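## Task

Put one small part (block, cylinder or plug) into each pocket of the turntable's trays so that every pocket ends with exactly one. A part may be released just above the rim of a chute in the lid and fall through. Pockets sit under chutes only briefly: each press of the green button triggers a single quarter rotation, counter-clockwise viewed from above, and 4.1 s after the press a pocket crosses beneath each chute. A press registers only if the turntable is stationary (white glowing strips on the lid edges mean it is rotating) and only if the button is held down briefly; release it before the next press. Only 5 quarter turns can be triggered. The turntable must be stationary at the finish. Arm mounts in metres, with heading in degrees counter-clockwise from +x: arm1 x=+0.63 y=-0.09 z=+0.74 heading -133; arm2 x=-0.01 y=+0.63 z=+0.81 heading -48; arm3 x=-0.63 y=+0.00 z=+0.80 heading +50; arm4 x=+0.07 y=-0.63 z=+0.75 heading +132. At the end all grippers must be open and the arms pulled away; anything held in place only by a robot does not count. Nothing may be knocked or put outside the work area.

## Robot and tools

Robots: four identical i2rt Big YAM arms named arm1, arm2, arm3, arm4, each with six revolute joints, a two-finger gripper and a wrist camera. Fixed room cameras are cam_corner and cam_top; wrist cameras are arm1_cam_wrist to arm4_cam_wrist. With joints 1 and 6 at zero and the hand level and forward, the wrist camera is above the hand looking toward the fingertips. Reach is roughly 1.0 m from the joint 1 axis. Joints move at different speeds, so the hand can sweep a wide curve between postures.

Frame: one shared scene frame, origin on the floor, +z up. Foot positions and headings are given in the task. The hand point is midway between the fingertips; the hand z axis runs along the fingers and the fingers close along its y axis. Camera intrinsics are pinhole with radial distortion, all images 504x504 pixels.

execute_actions: argument actions is a list holding exactly one action (or empty, which only returns state and images). The action is an object keyed by arm name; under each arm goes joints, an object of absolute targets by name, not offsets. Names and ranges: joint1_rad -2.879 to 2.879 (base yaw, positive counter-clockwise from above, 0 points along the foot's heading); joint2_rad 0 to 3.141 (shoulder, 0 is upper arm back and roughly level, positive lifts then swings forward); joint3_rad 0 to 3.019 (elbow, 0 folded, positive opens); joint4_rad -1.692 to 1.57 (hand pitch, positive tips fingers up); joint5_rad -1.57 to 1.57 (hand side swing, positive to the arm's right); joint6_rad -2.094 to 2.094 (hand roll, positive clockwise seen from behind); gripper_m 0 to 0.093 (fingertip gap in metres). Angles are radians. Completion tolerances are ±0.045, ±0.14, ±0.09, ±0.055, ±0.03, ±0.035 rad and ±0.003 m in that order. Any subset of arms and joints can be named; all named motions begin together and may finish at different times. Unnamed joints may keep pushing toward earlier targets. An action times out after 15 s. Unknown keys or out-of-range numbers make the whole call rejected with nothing moving. Optional cameras: list of camera names or "all"; omitted/null gives all, [] gives none.

wait: seconds from 0 to 10; commands nothing, returns state and images. zoom_image: camera plus region [x0, y0, x1, y1] in pixels of that camera's most recent full image, origin top-left, at most 504 by 504. finished_scene: scene = number of the current scene; irreversible, reports success. Replying without a tool call ends everything.

Results: per-robot state including joint_positions, a pictures line naming image order, and joint_status per joint. off_target: stopped short and may still be pushing. contact_stop or time_out: old target dropped, joint holds where it stopped; after time_out a joint may keep a target within 0.375, 0.375, 0.113, 0.225, 0.075, 0.3 rad (joints 1-6) of where it is and keep pushing, listed under on_its_own, where "held at" is the held target, not the position. To relieve pushing, command the reported position. "joint command not followed" (often with a cause line) means a safety check blocked that arm's joint targets (grippers still act); those joints show not_followed and the arm may retry them on later actions. Calls without an action never show this. If a result reports a stop, later motion calls in that same reply are skipped. Targets very near the current position may not move a joint. A loaded joint left holding sinks slowly.

Turntable work: a part needs grasping, carrying above a chute, and releasing just above the rim while a pocket passes underneath, i.e. about the stated delay after a button press. Press the green button only while the edge strips are not white, hold it down a moment, then lift off. Count presses; only 5 turns are available. The simulation keeps running while you compose replies, so timing has to account for that delay; the robots hold the last command meanwhile.

Avoid: hard contact or squeezing between two arms (can end the run; the inter-arm check ignores fingers, gripper housings and wrist cameras and may react late), arms hitting themselves, long hard pushing against objects (the arms do not stop on contact), dropping or slamming parts, and pushing anything out of the work area. Loose objects may occasionally be nudged by outside disturbances. Motor heat: holding loads heats motors; MOTOR HOT appears at 85 °C; at 100 °C the arm goes limp and falls, reported as OVER-TEMPERATURE FAULT, with unmet keys showing limit_stop_at_motor_heat; resend targets afterwards. Some heat carries between scenes. Finish with open grippers, arms clear, turntable still.

Each tool is called by a JSON object that holds its "name" and its "arguments".

## Session

{"name": "execute_actions", "arguments": {"actions": []}}

Scene clock: 0.00 s.
Motor temperatures (°C, as the motors report them): arm1=[32 33 33 35 34 35] | arm2=[34 32 34 34 32 33] | arm3=[32 35 35 35 33 32] | arm4=[34 33 32 35 32 34]
arm1.joint_positions: joint1_rad=+0.268 joint2_rad=+0.435 joint3_rad=+1.449 joint4_rad=-1.532 joint5_rad=+0.010 joint6_rad=-0.014 gripper_m=+0.094
arm1.joint_status: not commanded
arm1.hand: x=+0.5645 y=-0.1884 z=+1.2948 quat_wxyz=(-0.262, -0.738, -0.449, +0.430) (m; scene frame)
arm2.joint_positions: joint1_rad=-0.647 joint2_rad=+0.453 joint3_rad=+1.452 joint4_rad=-1.551 joint5_rad=-0.002 joint6_rad=+0.014 gripper_m=+0.094
arm2.joint_status: not commanded
arm2.hand: x=+0.0019 y=+0.5061 z=+1.3642 quat_wxyz=(-0.362, -0.591, -0.641, +0.330) (m; scene frame)
arm3.joint_positions: joint1_rad=+0.604 joint2_rad=+0.448 joint3_rad=+1.469 joint4_rad=-1.544 joint5_rad=+0.012 joint6_rad=-0.002 gripper_m=+0.095
arm3.joint_status: not commanded
arm3.hand: x=-0.6094 y=+0.1191 z=+1.3631 quat_wxyz=(-0.373, +0.578, -0.641, -0.340) (m; scene frame)
arm4.joint_positions: joint1_rad=-0.105 joint2_rad=+0.440 joint3_rad=+1.468 joint4_rad=-1.539 joint5_rad=-0.007 joint6_rad=+0.009 gripper_m=+0.094
arm4.joint_status: not commanded
arm4.hand: x=+0.0034 y=-0.5331 z=+1.3119 quat_wxyz=(-0.223, +0.769, -0.391, -0.454) (m; scene frame)
pictures: arm1_cam_wrist, arm2_cam_wrist, arm3_cam_wrist, arm4_cam_wrist, cam_corner, cam_top
Images, in order (width x height): arm1_cam_wrist 504x504, arm2_cam_wrist 504x504, arm3_cam_wrist 504x504, arm4_cam_wrist 504x504, cam_corner 504x504, cam_top 504x504.

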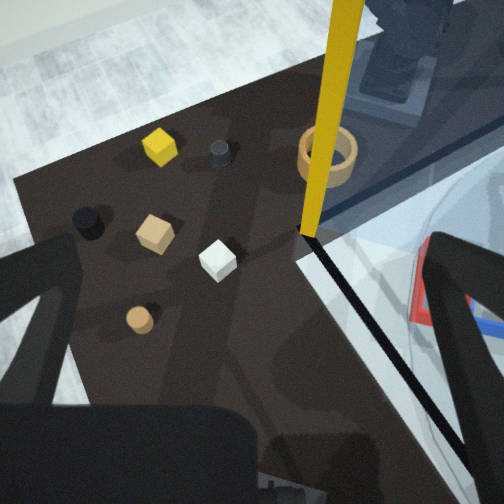

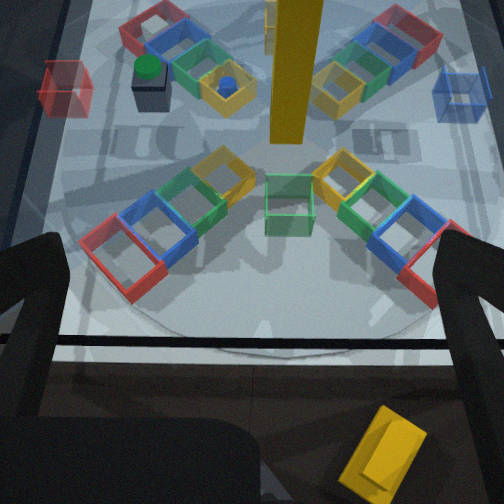

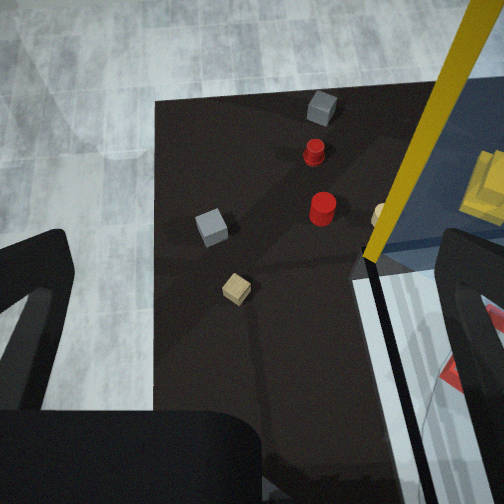

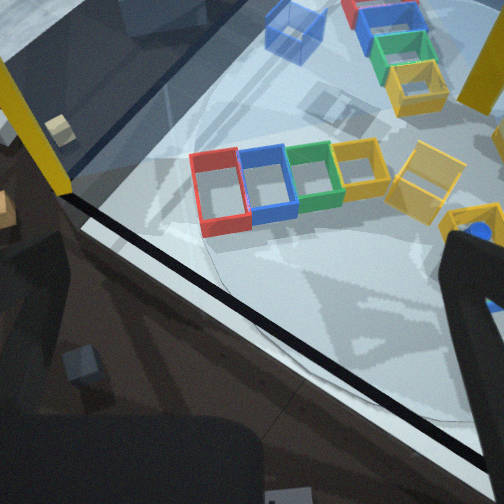

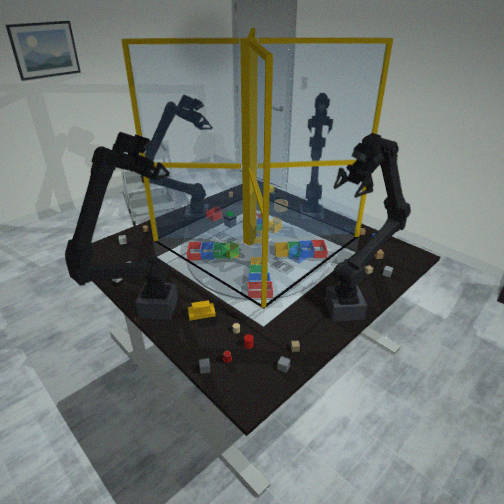

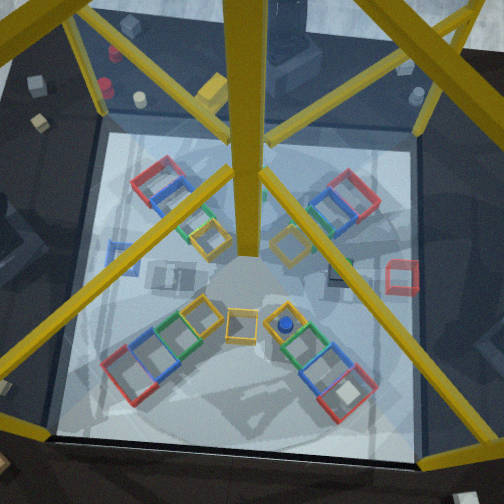

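{"name": "zoom_image", "arguments": {"camera": "cam_corner", "region": [60, 170, 460, 440]}}

{"name": "zoom_image", "arguments": {"camera": "cam_top", "region": [0, 0, 252, 252]}}

{"name": "zoom_image", "arguments": {"camera": "cam_top", "region": [252, 0, 504, 252]}}

{"name": "zoom_image", "arguments": {"camera": "cam_top", "region": [252, 200, 504, 504]}}

Region (60, 170, 460, 440) of cam_corner's 504x504 image, scaled by 1.260, with more detail than that image has; it fills the top 340 rows of this view, and the rest is white.

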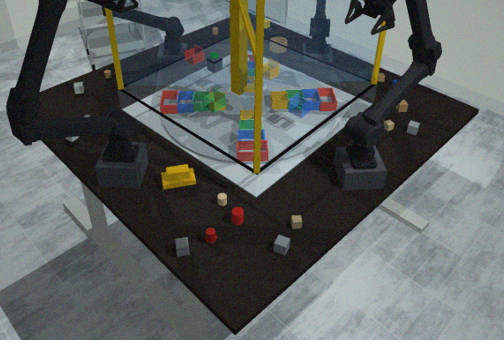

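Region (0, 0, 252, 252) of cam_top's 504x504 image, scaled by 2.000, with more detail than that image has.

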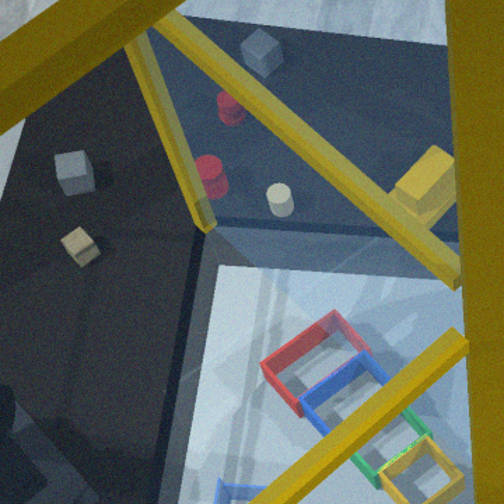

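Region (252, 0, 504, 252) of cam_top's 504x504 image, scaled by 2.000, with more detail than that image has.

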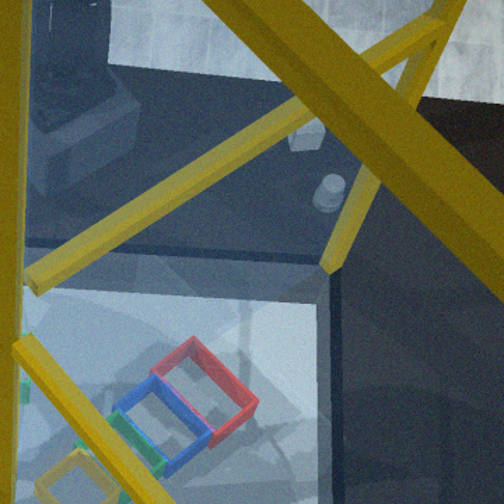

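Region (252, 200, 504, 504) of cam_top's 504x504 image, scaled by 1.658, with more detail than that image has; it fills the left 418 columns of this view, and the rest is white.

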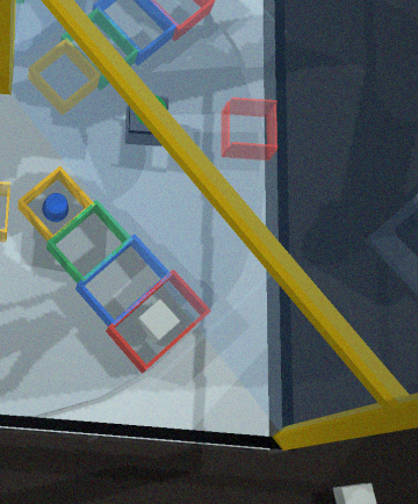

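{"name": "execute_actions", "arguments": {"actions": [{"arm1":{"joints":{"joint1_rad":0.66,"joint2_rad":1.2,"joint3_rad":1.1,"joint4_rad":-1.47}},"arm2":{"joints":{"joint1_rad":0.68,"joint2_rad":1.5,"joint3_rad":1.3,"joint4_rad":-1.37}},"arm3":{"joints":{"joint1_rad":0.54,"joint2_rad":1.4,"joint3_rad":1.0,"joint4_rad":-1.17}},"arm4":{"joints":{"joint1_rad":0.7,"joint2_rad":1.6,"joint3_rad":1.5,"joint4_rad":-1.47}}}]}}

Scene clock: 80.67 s.
Motor temperatures (°C, as the motors report them): arm1=[32 34 36 36 34 35] | arm2=[34 33 38 35 34 36] | arm3=[32 36 38 35 33 32] | arm4=[34 34 37 36 32 34]
arm1.joint_positions: joint1_rad=+0.657 joint2_rad=+1.187 joint3_rad=+1.095 joint4_rad=-1.479 joint5_rad=+0.010 joint6_rad=-0.014 gripper_m=+0.094
arm1.joint_status: all done
arm1.hand: x=+0.5967 y=-0.4057 z=+0.9697 quat_wxyz=(-0.005, -0.732, -0.681, +0.002) (m; scene frame)
arm2.joint_positions: joint1_rad=+0.678 joint2_rad=+1.485 joint3_rad=+1.276 joint4_rad=-1.365 joint5_rad=-0.004 joint6_rad=+0.026 gripper_m=+0.094
arm2.joint_status: all done
arm2.hand: x=+0.4125 y=+0.5642 z=+0.9999 quat_wxyz=(+0.005, -0.091, -0.996, +0.001) (m; scene frame)
arm3.joint_positions: joint1_rad=+0.545 joint2_rad=+1.393 joint3_rad=+0.984 joint4_rad=-1.186 joint5_rad=+0.012 joint6_rad=-0.002 gripper_m=+0.095
arm3.joint_status: all done
arm3.hand: x=-0.5713 y=+0.3636 z=+0.9242 quat_wxyz=(+0.007, +0.653, -0.757, +0.004) (m; scene frame)
arm4.joint_positions: joint1_rad=+0.707 joint2_rad=+1.604 joint3_rad=+1.481 joint4_rad=-1.471 joint5_rad=-0.006 joint6_rad=+0.009 gripper_m=+0.094
arm4.joint_status: all done
arm4.hand: x=-0.3971 y=-0.5712 z=+0.9660 quat_wxyz=(+0.005, +0.998, -0.067, +0.011) (m; scene frame)
pictures: arm1_cam_wrist, arm2_cam_wrist, arm3_cam_wrist, arm4_cam_wrist, cam_corner, cam_top
Images, in order (width x height): arm1_cam_wrist 504x504, arm2_cam_wrist 504x504, arm3_cam_wrist 504x504, arm4_cam_wrist 504x504, cam_corner 504x504, cam_top 504x504.

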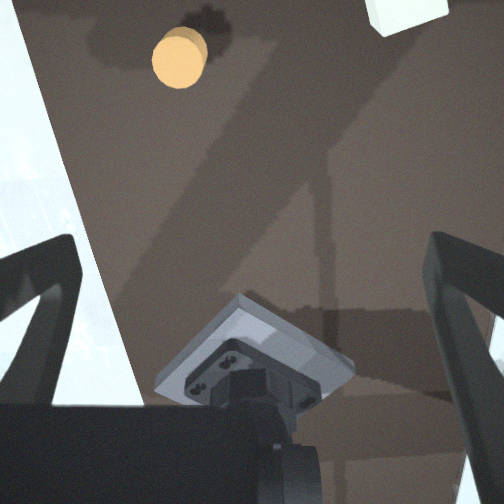

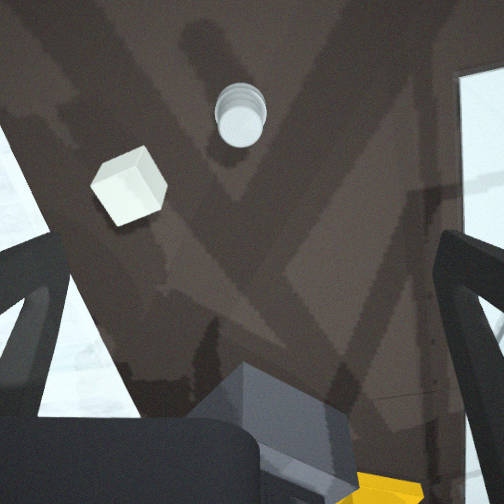

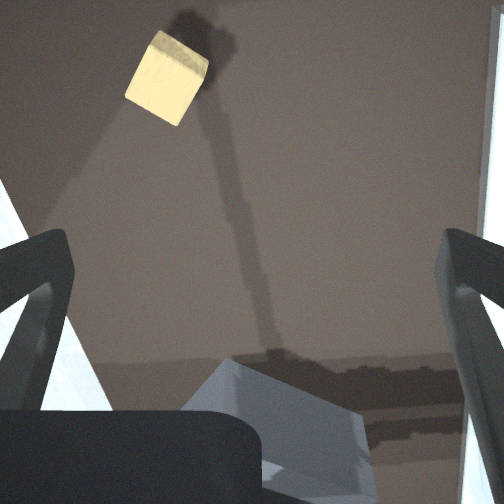

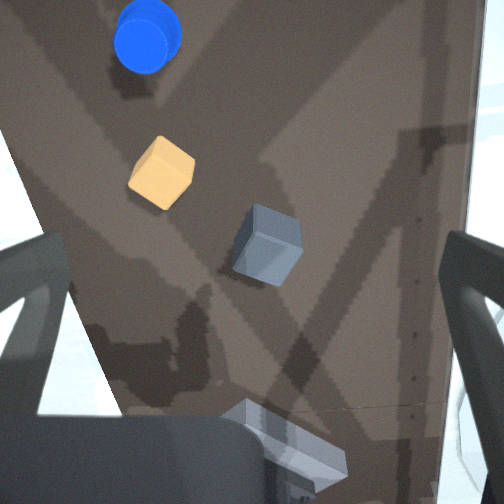

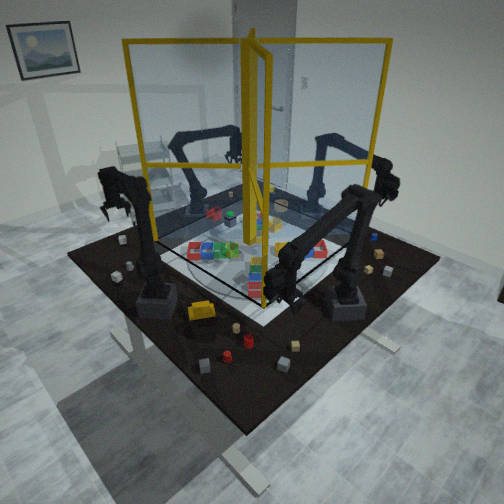

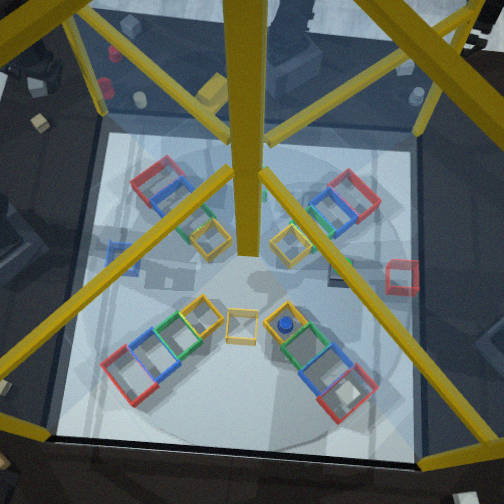

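{"name": "zoom_image", "arguments": {"camera": "arm3_cam_wrist", "region": [80, 0, 280, 200]}}

{"name": "zoom_image", "arguments": {"camera": "arm1_cam_wrist", "region": [0, 150, 504, 504]}}

Region (80, 0, 280, 200) of arm3_cam_wrist's 504x504 image, scaled by 2.520, with more detail than that image has.

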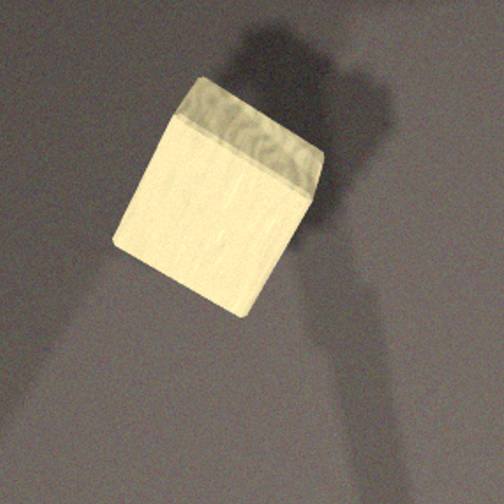

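Region (0, 150, 504, 504) of arm1_cam_wrist's 504x504 image, scaled by 1.000; it fills the top 354 rows of this view, and the rest is white.

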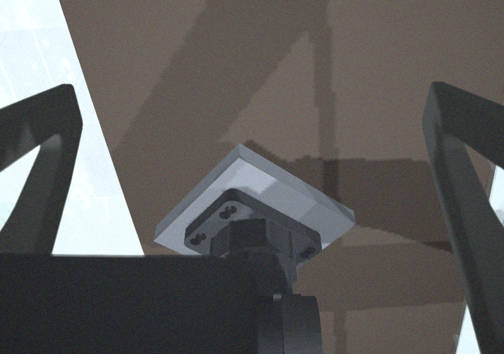

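{"name": "zoom_image", "arguments": {"camera": "cam_corner", "region": [60, 170, 260, 330]}}

{"name": "zoom_image", "arguments": {"camera": "cam_corner", "region": [300, 190, 450, 310]}}

{"name": "zoom_image", "arguments": {"camera": "cam_corner", "region": [150, 150, 350, 310]}}

Region (60, 170, 260, 330) of cam_corner's 504x504 image, scaled by 2.520, with more detail than that image has; it fills the top 403 rows of this view, and the rest is white.

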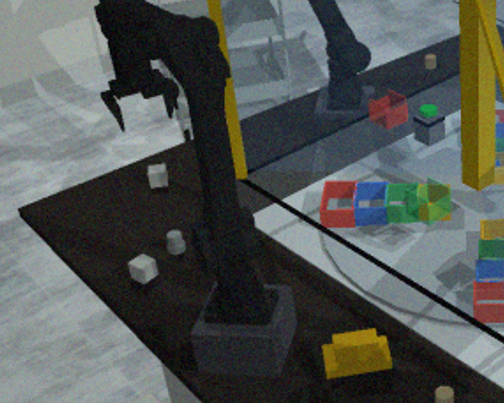

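Region (300, 190, 450, 310) of cam_corner's 504x504 image, scaled by 3.360, with more detail than that image has; it fills the top 403 rows of this view, and the rest is white.

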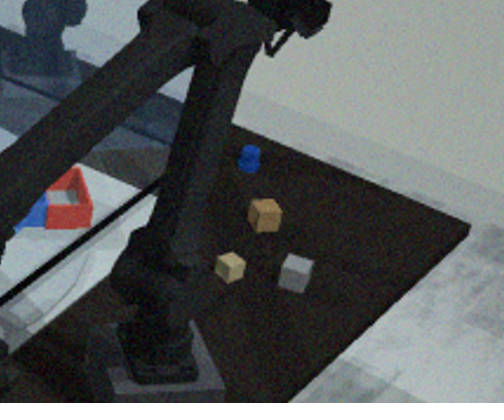

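Region (150, 150, 350, 310) of cam_corner's 504x504 image, scaled by 2.520, with more detail than that image has; it fills the top 403 rows of this view, and the rest is white.

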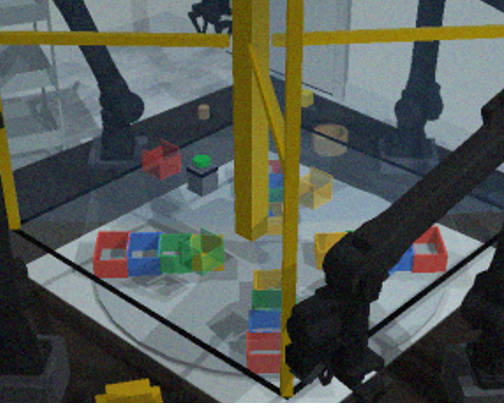

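{"name": "zoom_image", "arguments": {"camera": "arm4_cam_wrist", "region": [80, 0, 380, 300]}}

{"name": "zoom_image", "arguments": {"camera": "arm2_cam_wrist", "region": [60, 50, 310, 250]}}

Region (80, 0, 380, 300) of arm4_cam_wrist's 504x504 image, scaled by 1.680, with more detail than that image has.

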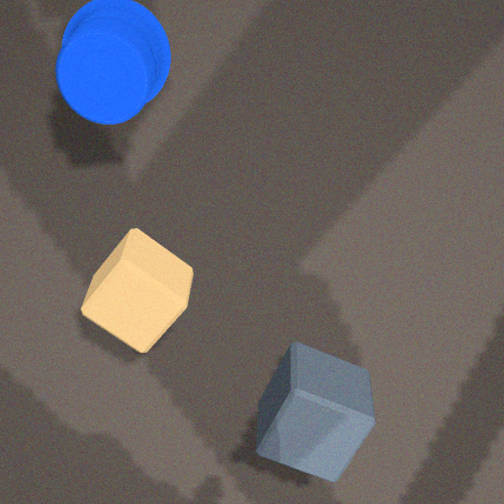

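Region (60, 50, 310, 250) of arm2_cam_wrist's 504x504 image, scaled by 2.016, with more detail than that image has; it fills the top 403 rows of this view, and the rest is white.

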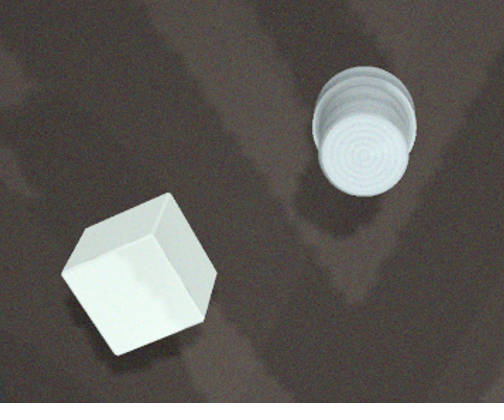

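{"name": "execute_actions", "arguments": {"actions": [{"arm1":{"joints":{"joint1_rad":0.794,"joint2_rad":1.324,"joint3_rad":0.787,"joint4_rad":-1.034}},"arm2":{"joints":{"joint1_rad":0.70,"joint2_rad":1.558,"joint3_rad":0.839,"joint4_rad":-0.852}},"arm3":{"joints":{"joint1_rad":0.667,"joint2_rad":1.549,"joint3_rad":0.804,"joint4_rad":-0.826,"joint6_rad":0.53}},"arm4":{"joints":{"joint1_rad":0.834,"joint2_rad":1.704,"joint3_rad":1.195,"joint4_rad":-1.062}}}]}}

Scene clock: 202.20 s.
Motor temperatures (°C, as the motors report them): arm1=[32 34 40 35 34 35] | arm2=[34 35 45 34 32 34] | arm3=[32 36 41 35 33 32] | arm4=[34 37 42 35 32 34]
arm1.joint_positions: joint1_rad=+0.799 joint2_rad=+1.334 joint3_rad=+0.790 joint4_rad=-1.050 joint5_rad=+0.010 joint6_rad=-0.014 gripper_m=+0.094
arm1.joint_status: all done
arm1.hand: x=+0.6444 y=-0.4052 z=+0.8150 quat_wxyz=(+0.004, -0.682, -0.731, -0.005) (m; scene frame)
arm2.joint_positions: joint1_rad=+0.696 joint2_rad=+1.555 joint3_rad=+0.838 joint4_rad=-0.864 joint5_rad=-0.004 joint6_rad=+0.025 gripper_m=+0.094
arm2.joint_status: all done
arm2.hand: x=+0.3524 y=+0.5794 z=+0.8253 quat_wxyz=(+0.008, -0.082, -0.997, +0.000) (m; scene frame)
arm3.joint_positions: joint1_rad=+0.674 joint2_rad=+1.566 joint3_rad=+0.789 joint4_rad=-0.844 joint5_rad=+0.012 joint6_rad=+0.522 gripper_m=+0.095
arm3.joint_status: all done
arm3.hand: x=-0.6203 y=+0.3510 z=+0.8031 quat_wxyz=(+0.011, +0.492, -0.870, +0.017) (m; scene frame)
arm4.joint_positions: joint1_rad=+0.846 joint2_rad=+1.728 joint3_rad=+1.190 joint4_rad=-1.072 joint5_rad=-0.007 joint6_rad=+0.009 gripper_m=+0.094
arm4.joint_status: all done
arm4.hand: x=-0.3915 y=-0.6374 z=+0.8046 quat_wxyz=(+0.004, +1.000, +0.003, +0.019) (m; scene frame)
pictures: arm1_cam_wrist, arm2_cam_wrist, arm3_cam_wrist, arm4_cam_wrist, cam_corner, cam_top
Images, in order (width x height): arm1_cam_wrist 504x504, arm2_cam_wrist 504x504, arm3_cam_wrist 504x504, arm4_cam_wrist 504x504, cam_corner 504x504, cam_top 504x504.

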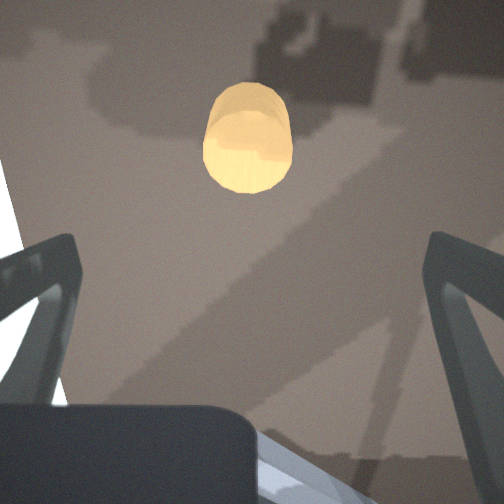

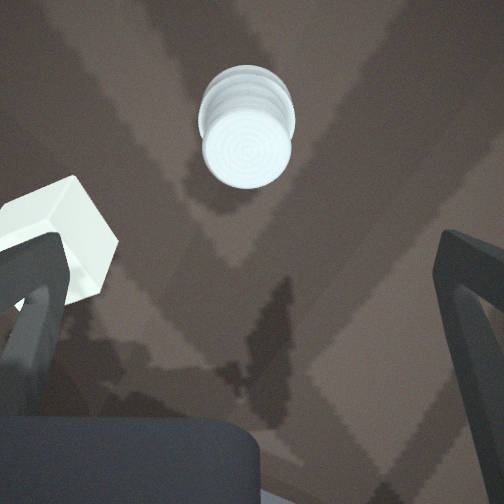

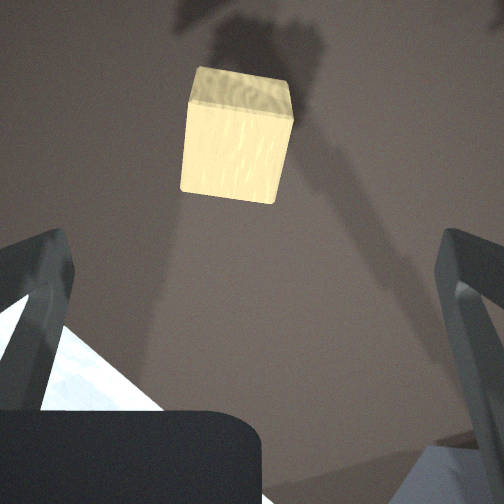

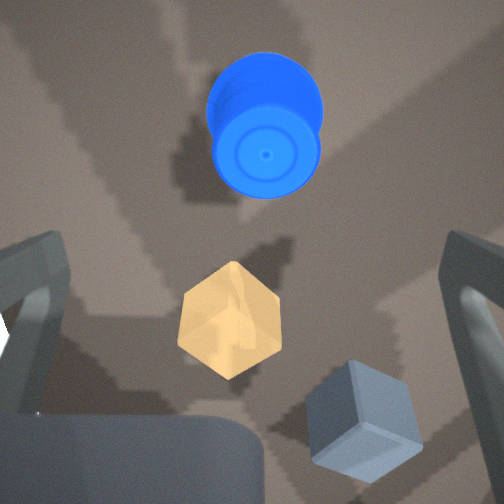

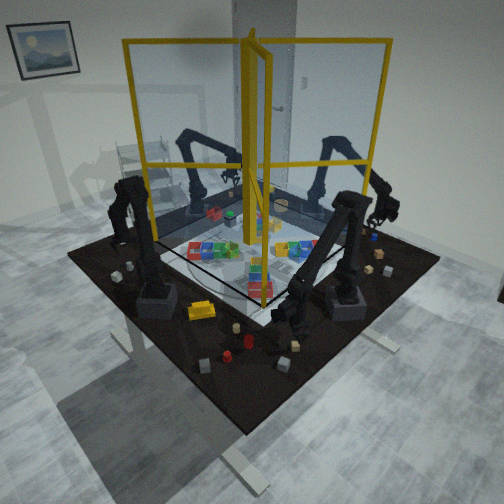

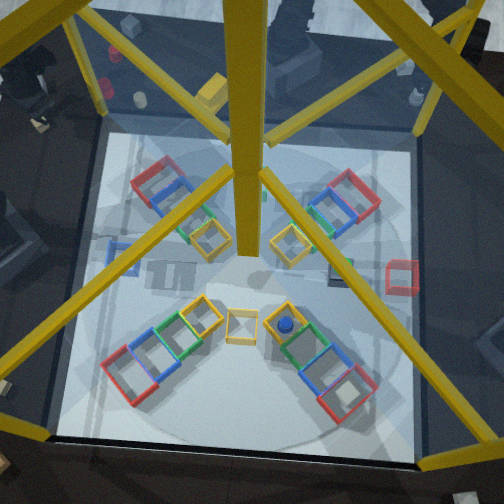

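{"name": "execute_actions", "arguments": {"actions": [{"arm1":{"joints":{"joint2_rad":1.45,"joint3_rad":0.718,"joint4_rad":-0.83}},"arm2":{"joints":{"joint2_rad":1.722,"joint3_rad":0.771,"joint4_rad":-0.605}},"arm3":{"joints":{"joint2_rad":1.667,"joint3_rad":0.766,"joint4_rad":-0.63,"joint6_rad":0.67}},"arm4":{"joints":{"joint2_rad":1.78,"joint3_rad":1.135,"joint4_rad":-0.89}}}]}}

Scene clock: 240.00 s.
Motor temperatures (°C, as the motors report them): arm1=[32 35 39 35 34 35] | arm2=[34 35 42 34 32 34] | arm3=[32 37 40 35 33 32] | arm4=[34 37 40 36 32 34]
arm1.joint_positions: joint1_rad=+0.799 joint2_rad=+1.449 joint3_rad=+0.722 joint4_rad=-0.846 joint5_rad=+0.010 joint6_rad=-0.014 gripper_m=+0.094
arm1.joint_status: all done
arm1.hand: x=+0.6456 y=-0.4140 z=+0.7590 quat_wxyz=(-0.004, -0.682, -0.731, +0.002) (m; scene frame)
arm2.joint_positions: joint1_rad=+0.696 joint2_rad=+1.726 joint3_rad=+0.767 joint4_rad=-0.617 joint5_rad=-0.004 joint6_rad=+0.025 gripper_m=+0.094
arm2.joint_status: all done
arm2.hand: x=+0.3482 y=+0.5795 z=+0.7475 quat_wxyz=(+0.006, -0.082, -0.997, +0.001) (m; scene frame)
arm3.joint_positions: joint1_rad=+0.674 joint2_rad=+1.669 joint3_rad=+0.767 joint4_rad=-0.649 joint5_rad=+0.012 joint6_rad=+0.661 gripper_m=+0.095
arm3.joint_status: all done
arm3.hand: x=-0.6204 y=+0.3721 z=+0.7627 quat_wxyz=(-0.007, +0.430, -0.903, -0.014) (m; scene frame)
arm4.joint_positions: joint1_rad=+0.846 joint2_rad=+1.781 joint3_rad=+1.140 joint4_rad=-0.900 joint5_rad=-0.007 joint6_rad=+0.009 gripper_m=+0.094
arm4.joint_status: all done
arm4.hand: x=-0.4058 y=-0.6377 z=+0.7647 quat_wxyz=(+0.004, +1.000, +0.003, -0.015) (m; scene frame)
pictures: arm1_cam_wrist, arm2_cam_wrist, arm3_cam_wrist, arm4_cam_wrist, cam_corner, cam_top
Images, in order (width x height): arm1_cam_wrist 504x504, arm2_cam_wrist 504x504, arm3_cam_wrist 504x504, arm4_cam_wrist 504x504, cam_corner 504x504, cam_top 504x504.

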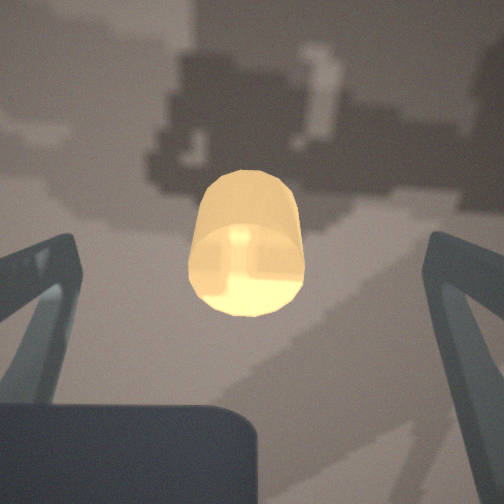

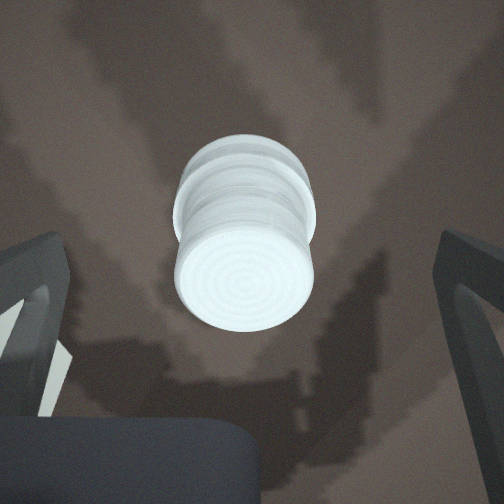

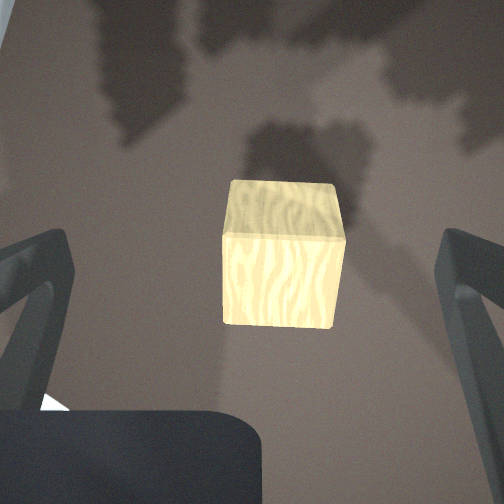

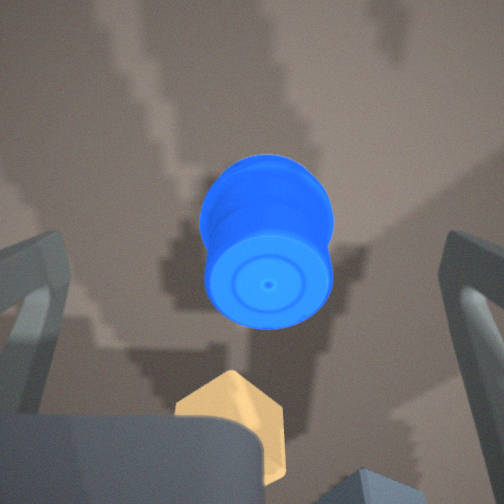

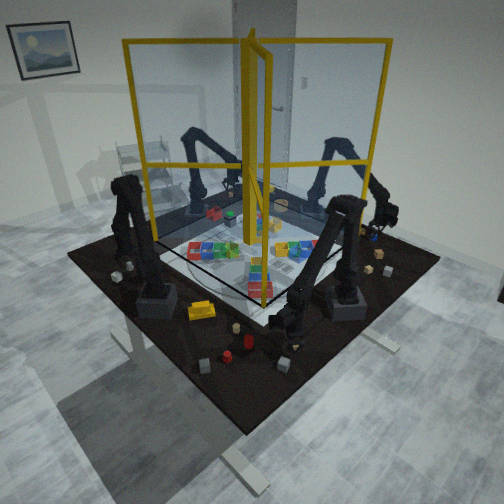

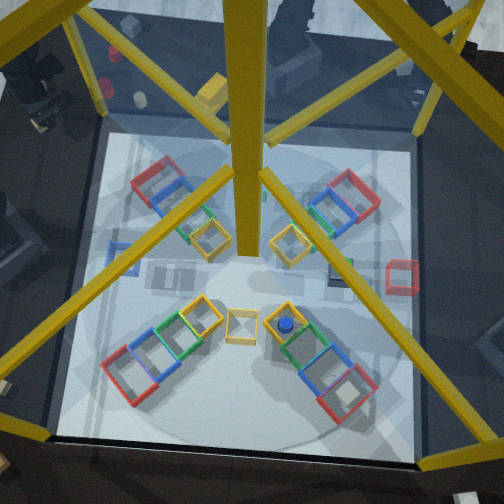

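{"name": "execute_actions", "arguments": {"actions": [{"arm1":{"joints":{"joint2_rad":1.48,"joint3_rad":0.703,"joint4_rad":-0.79}},"arm3":{"joints":{"joint2_rad":1.707,"joint3_rad":0.755,"joint4_rad":-0.612}},"arm4":{"joints":{"joint2_rad":1.805,"joint3_rad":1.12}}}], "cameras": []}}

{"name": "execute_actions", "arguments": {"actions": [{"arm1":{"joints":{"gripper_m":0.02}},"arm2":{"joints":{"gripper_m":0.02}},"arm3":{"joints":{"gripper_m":0.02}},"arm4":{"joints":{"gripper_m":0.02}}}]}}

Scene clock: 261.80 s.
Motor temperatures (°C, as the motors report them): arm1=[32 35 39 35 34 35] | arm2=[34 35 41 34 32 34] | arm3=[32 37 39 35 33 32] | arm4=[34 37 40 36 32 34]
arm1.joint_positions: joint1_rad=+0.799 joint2_rad=+1.459 joint3_rad=+0.713 joint4_rad=-0.806 joint5_rad=+0.010 joint6_rad=-0.014 gripper_m=+0.094
arm1.joint_status: all done
arm1.hand: x=+0.6459 y=-0.4180 z=+0.7536 quat_wxyz=(-0.012, -0.682, -0.731, +0.009) (m; scene frame)
arm2.joint_positions: joint1_rad=+0.696 joint2_rad=+1.726 joint3_rad=+0.767 joint4_rad=-0.617 joint5_rad=-0.004 joint6_rad=+0.025 gripper_m=+0.094
arm2.joint_status: not commanded
arm2.hand: x=+0.3482 y=+0.5795 z=+0.7475 quat_wxyz=(+0.006, -0.082, -0.997, +0.001) (m; scene frame)
arm3.joint_positions: joint1_rad=+0.674 joint2_rad=+1.696 joint3_rad=+0.759 joint4_rad=-0.631 joint5_rad=+0.012 joint6_rad=+0.662 gripper_m=+0.095
arm3.joint_status: all done
arm3.hand: x=-0.6207 y=+0.3669 z=+0.7512 quat_wxyz=(-0.002, +0.429, -0.903, -0.006) (m; scene frame)
arm4.joint_positions: joint1_rad=+0.846 joint2_rad=+1.793 joint3_rad=+1.127 joint4_rad=-0.899 joint5_rad=-0.007 joint6_rad=+0.009 gripper_m=+0.094
arm4.joint_status: all done
arm4.hand: x=-0.3983 y=-0.6376 z=+0.7550 quat_wxyz=(+0.004, +1.000, +0.003, -0.003) (m; scene frame)
pictures: none
No camera images: the call's "cameras" was empty. Leave "cameras" out to get every camera's image.

Scene clock: 262.47 s.
Motor temperatures (°C, as the motors report them): arm1=[32 35 39 35 34 35] | arm2=[34 35 41 34 32 34] | arm3=[32 37 39 35 33 32] | arm4=[34 37 39 36 32 34]
arm1.joint_positions: joint1_rad=+0.799 joint2_rad=+1.459 joint3_rad=+0.713 joint4_rad=-0.806 joint5_rad=+0.010 joint6_rad=-0.014 gripper_m=+0.028
arm1.joint_status: gripper_m off_target (ended at +0.028, target +0.020)
arm1.hand: x=+0.6459 y=-0.4180 z=+0.7536 quat_wxyz=(-0.012, -0.682, -0.731, +0.009) (m; scene frame)
arm2.joint_positions: joint1_rad=+0.696 joint2_rad=+1.726 joint3_rad=+0.767 joint4_rad=-0.617 joint5_rad=-0.004 joint6_rad=+0.025 gripper_m=+0.030
arm2.joint_status: gripper_m off_target (ended at +0.030, target +0.020)
arm2.hand: x=+0.3482 y=+0.5795 z=+0.7475 quat_wxyz=(+0.006, -0.081, -0.997, +0.001) (m; scene frame)
arm3.joint_positions: joint1_rad=+0.674 joint2_rad=+1.696 joint3_rad=+0.759 joint4_rad=-0.631 joint5_rad=+0.012 joint6_rad=+0.663 gripper_m=+0.031
arm3.joint_status: gripper_m off_target (ended at +0.031, target +0.020)
arm3.hand: x=-0.6207 y=+0.3669 z=+0.7512 quat_wxyz=(-0.002, +0.429, -0.903, -0.006) (m; scene frame)
arm4.joint_positions: joint1_rad=+0.845 joint2_rad=+1.793 joint3_rad=+1.127 joint4_rad=-0.899 joint5_rad=-0.006 joint6_rad=+0.009 gripper_m=+0.027
arm4.joint_status: gripper_m off_target (ended at +0.027, target +0.020)
arm4.hand: x=-0.3983 y=-0.6373 z=+0.7550 quat_wxyz=(+0.004, +1.000, +0.003, -0.003) (m; scene frame)
pictures: arm1_cam_wrist, arm2_cam_wrist, arm3_cam_wrist, arm4_cam_wrist, cam_corner, cam_top
Images, in order (width x height): arm1_cam_wrist 504x504, arm2_cam_wrist 504x504, arm3_cam_wrist 504x504, arm4_cam_wrist 504x504, cam_corner 504x504, cam_top 504x504.

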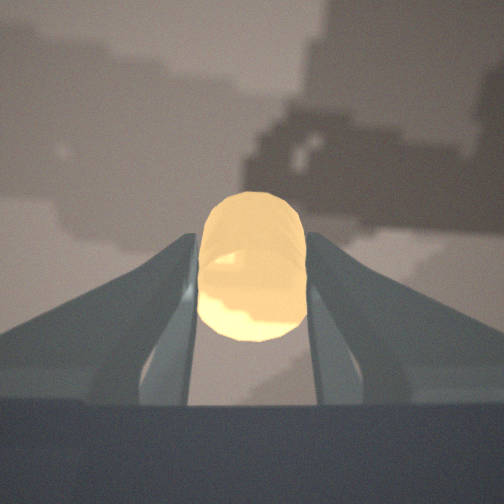

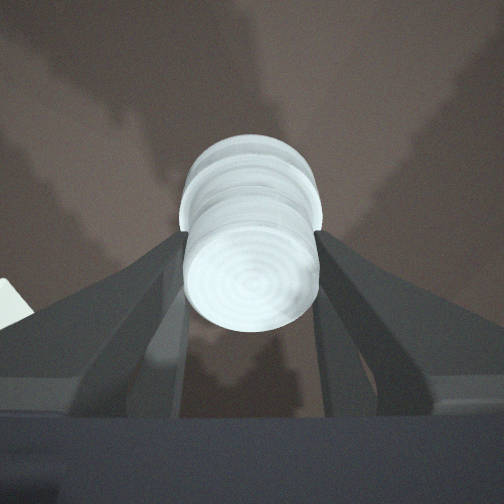

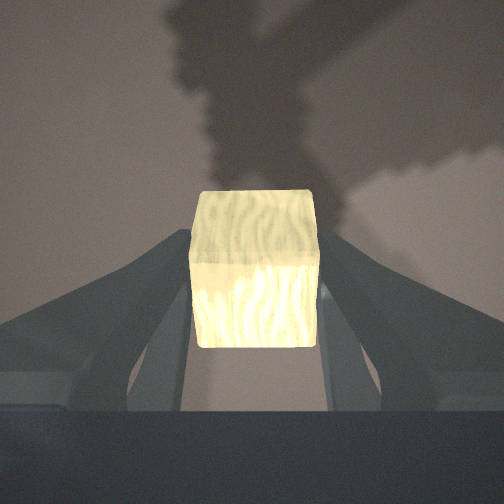

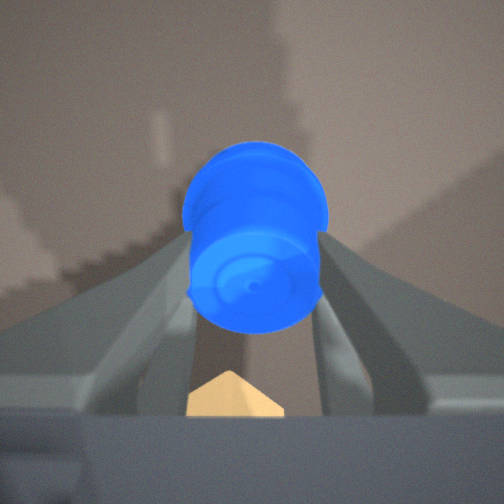

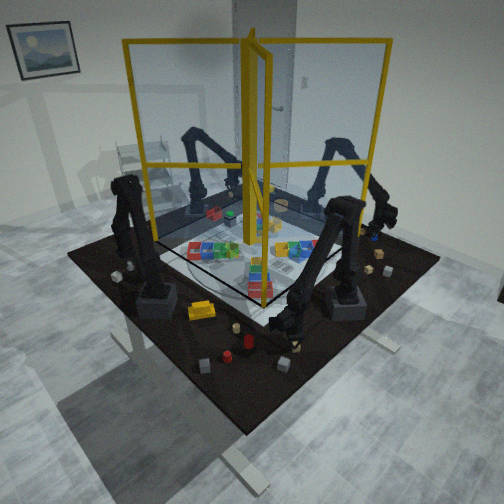

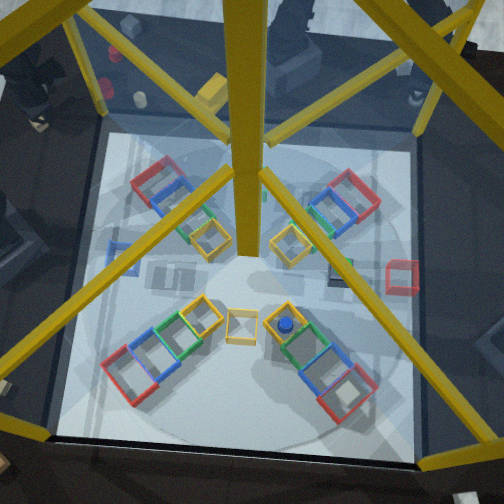

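{"name": "execute_actions", "arguments": {"actions": [{"arm1":{"joints":{"joint2_rad":1.26}},"arm2":{"joints":{"joint2_rad":1.52}},"arm3":{"joints":{"joint2_rad":1.5}},"arm4":{"joints":{"joint2_rad":1.6}}}], "cameras": []}}

{"name": "execute_actions", "arguments": {"actions": [{"arm1":{"joints":{"joint1_rad":-1.03,"joint2_rad":0.912,"joint3_rad":1.004,"joint4_rad":-1.67}},"arm2":{"joints":{"joint1_rad":-0.71,"joint2_rad":0.912,"joint3_rad":1.004,"joint4_rad":-1.67}},"arm3":{"joints":{"joint1_rad":-0.873,"joint2_rad":0.912,"joint3_rad":1.004,"joint4_rad":-1.67,"joint6_rad":0.0}},"arm4":{"joints":{"joint1_rad":0.65,"joint2_rad":0.912,"joint3_rad":1.004,"joint4_rad":-1.67}}}]}}

Scene clock: 311.53 s.
Motor temperatures (°C, as the motors report them): arm1=[32 35 38 35 34 35] | arm2=[34 36 41 34 32 34] | arm3=[32 37 39 35 33 32] | arm4=[34 37 39 36 32 34]
arm1.joint_positions: joint1_rad=+0.799 joint2_rad=+1.244 joint3_rad=+0.706 joint4_rad=-0.806 joint5_rad=+0.010 joint6_rad=-0.014 gripper_m=+0.028
arm1.joint_status: all done
arm1.hand: x=+0.6459 y=-0.4332 z=+0.8202 quat_wxyz=(-0.087, -0.678, -0.725, +0.082) (m; scene frame)
arm2.joint_positions: joint1_rad=+0.696 joint2_rad=+1.509 joint3_rad=+0.767 joint4_rad=-0.616 joint5_rad=-0.004 joint6_rad=+0.025 gripper_m=+0.030
arm2.joint_status: all done
arm2.hand: x=+0.3826 y=+0.5752 z=+0.8259 quat_wxyz=(-0.103, -0.080, -0.991, +0.007) (m; scene frame)
arm3.joint_positions: joint1_rad=+0.674 joint2_rad=+1.490 joint3_rad=+0.752 joint4_rad=-0.630 joint5_rad=+0.012 joint6_rad=+0.663 gripper_m=+0.031
arm3.joint_status: all done
arm3.hand: x=-0.6192 y=+0.3941 z=+0.8231 quat_wxyz=(-0.047, +0.426, -0.899, -0.095) (m; scene frame)
arm4.joint_positions: joint1_rad=+0.845 joint2_rad=+1.590 joint3_rad=+1.118 joint4_rad=-0.899 joint5_rad=-0.006 joint6_rad=+0.009 gripper_m=+0.027
arm4.joint_status: all done
arm4.hand: x=-0.4109 y=-0.6373 z=+0.8451 quat_wxyz=(+0.005, +0.995, +0.003, -0.100) (m; scene frame)
pictures: none
No camera images: the call's "cameras" was empty. Leave "cameras" out to get every camera's image.

Scene clock: 313.43 s.
Motor temperatures (°C, as the motors report them): arm1=[32 35 39 35 34 35] | arm2=[34 36 42 34 32 34] | arm3=[32 37 39 35 33 33] | arm4=[34 37 39 36 32 34]
arm1.joint_positions: joint1_rad=-1.026 joint2_rad=+0.910 joint3_rad=+0.996 joint4_rad=-1.655 joint5_rad=+0.011 joint6_rad=-0.014 gripper_m=+0.028
arm1.joint_status: all done
arm1.hand: x=+0.4073 y=-0.0371 z=+0.9952 quat_wxyz=(+0.001, -0.996, +0.092, -0.007) (m; scene frame)
arm2.joint_positions: joint1_rad=-0.708 joint2_rad=+0.910 joint3_rad=+0.968 joint4_rad=-1.659 joint5_rad=+0.001 joint6_rad=+0.002 gripper_m=+0.030
arm2.joint_status: all done
arm2.hand: x=-0.0060 y=+0.4144 z=+1.0632 quat_wxyz=(+0.012, -0.698, -0.716, -0.005) (m; scene frame)
arm3.joint_positions: joint1_rad=-0.867 joint2_rad=+0.908 joint3_rad=+0.957 joint4_rad=-1.654 joint5_rad=+0.014 joint6_rad=-0.008 gripper_m=+0.031
arm3.joint_status: all done
arm3.hand: x=-0.4114 y=-0.0004 z=+1.0447 quat_wxyz=(+0.023, +0.008, -1.000, +0.002) (m; scene frame)
arm4.joint_positions: joint1_rad=+0.638 joint2_rad=+0.902 joint3_rad=+0.998 joint4_rad=-1.662 joint5_rad=-0.007 joint6_rad=+0.009 gripper_m=+0.027
arm4.joint_status: all done
arm4.hand: x=-0.1426 y=-0.5877 z=+1.0122 quat_wxyz=(+0.004, +0.995, -0.101, -0.002) (m; scene frame)
pictures: arm1_cam_wrist, arm2_cam_wrist, arm3_cam_wrist, arm4_cam_wrist, cam_corner, cam_top
Images, in order (width x height): arm1_cam_wrist 504x504, arm2_cam_wrist 504x504, arm3_cam_wrist 504x504, arm4_cam_wrist 504x504, cam_corner 504x504, cam_top 504x504.

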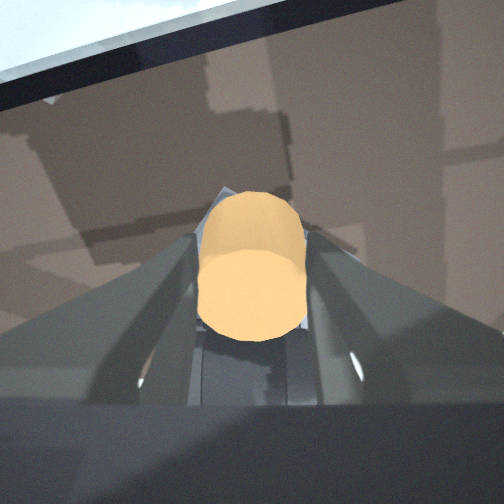

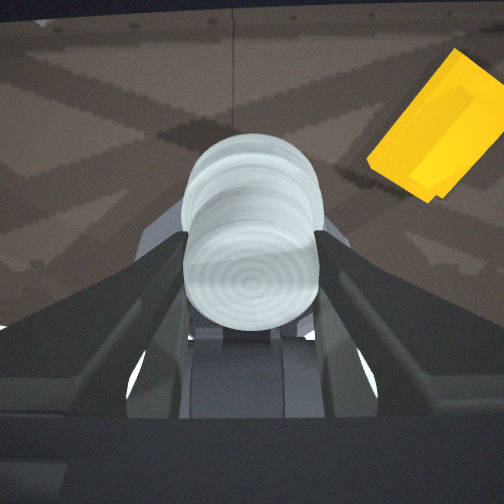

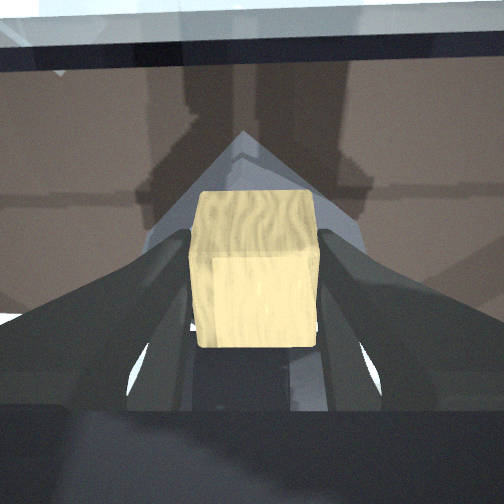

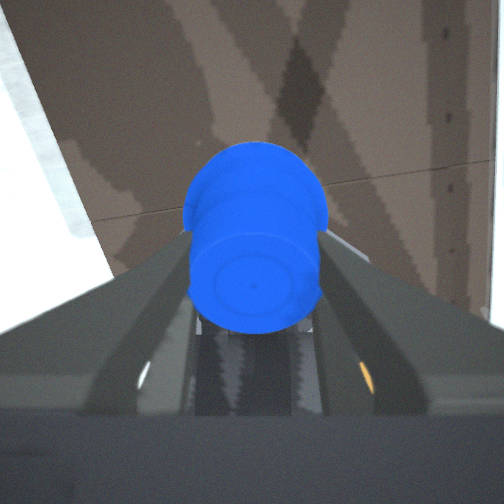

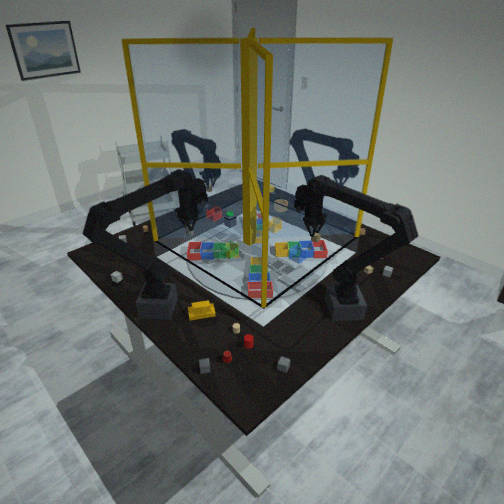

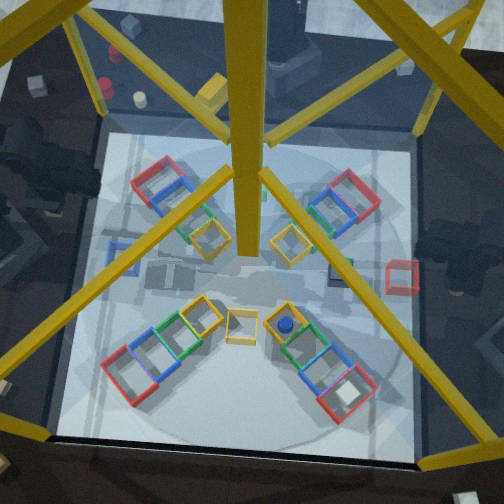

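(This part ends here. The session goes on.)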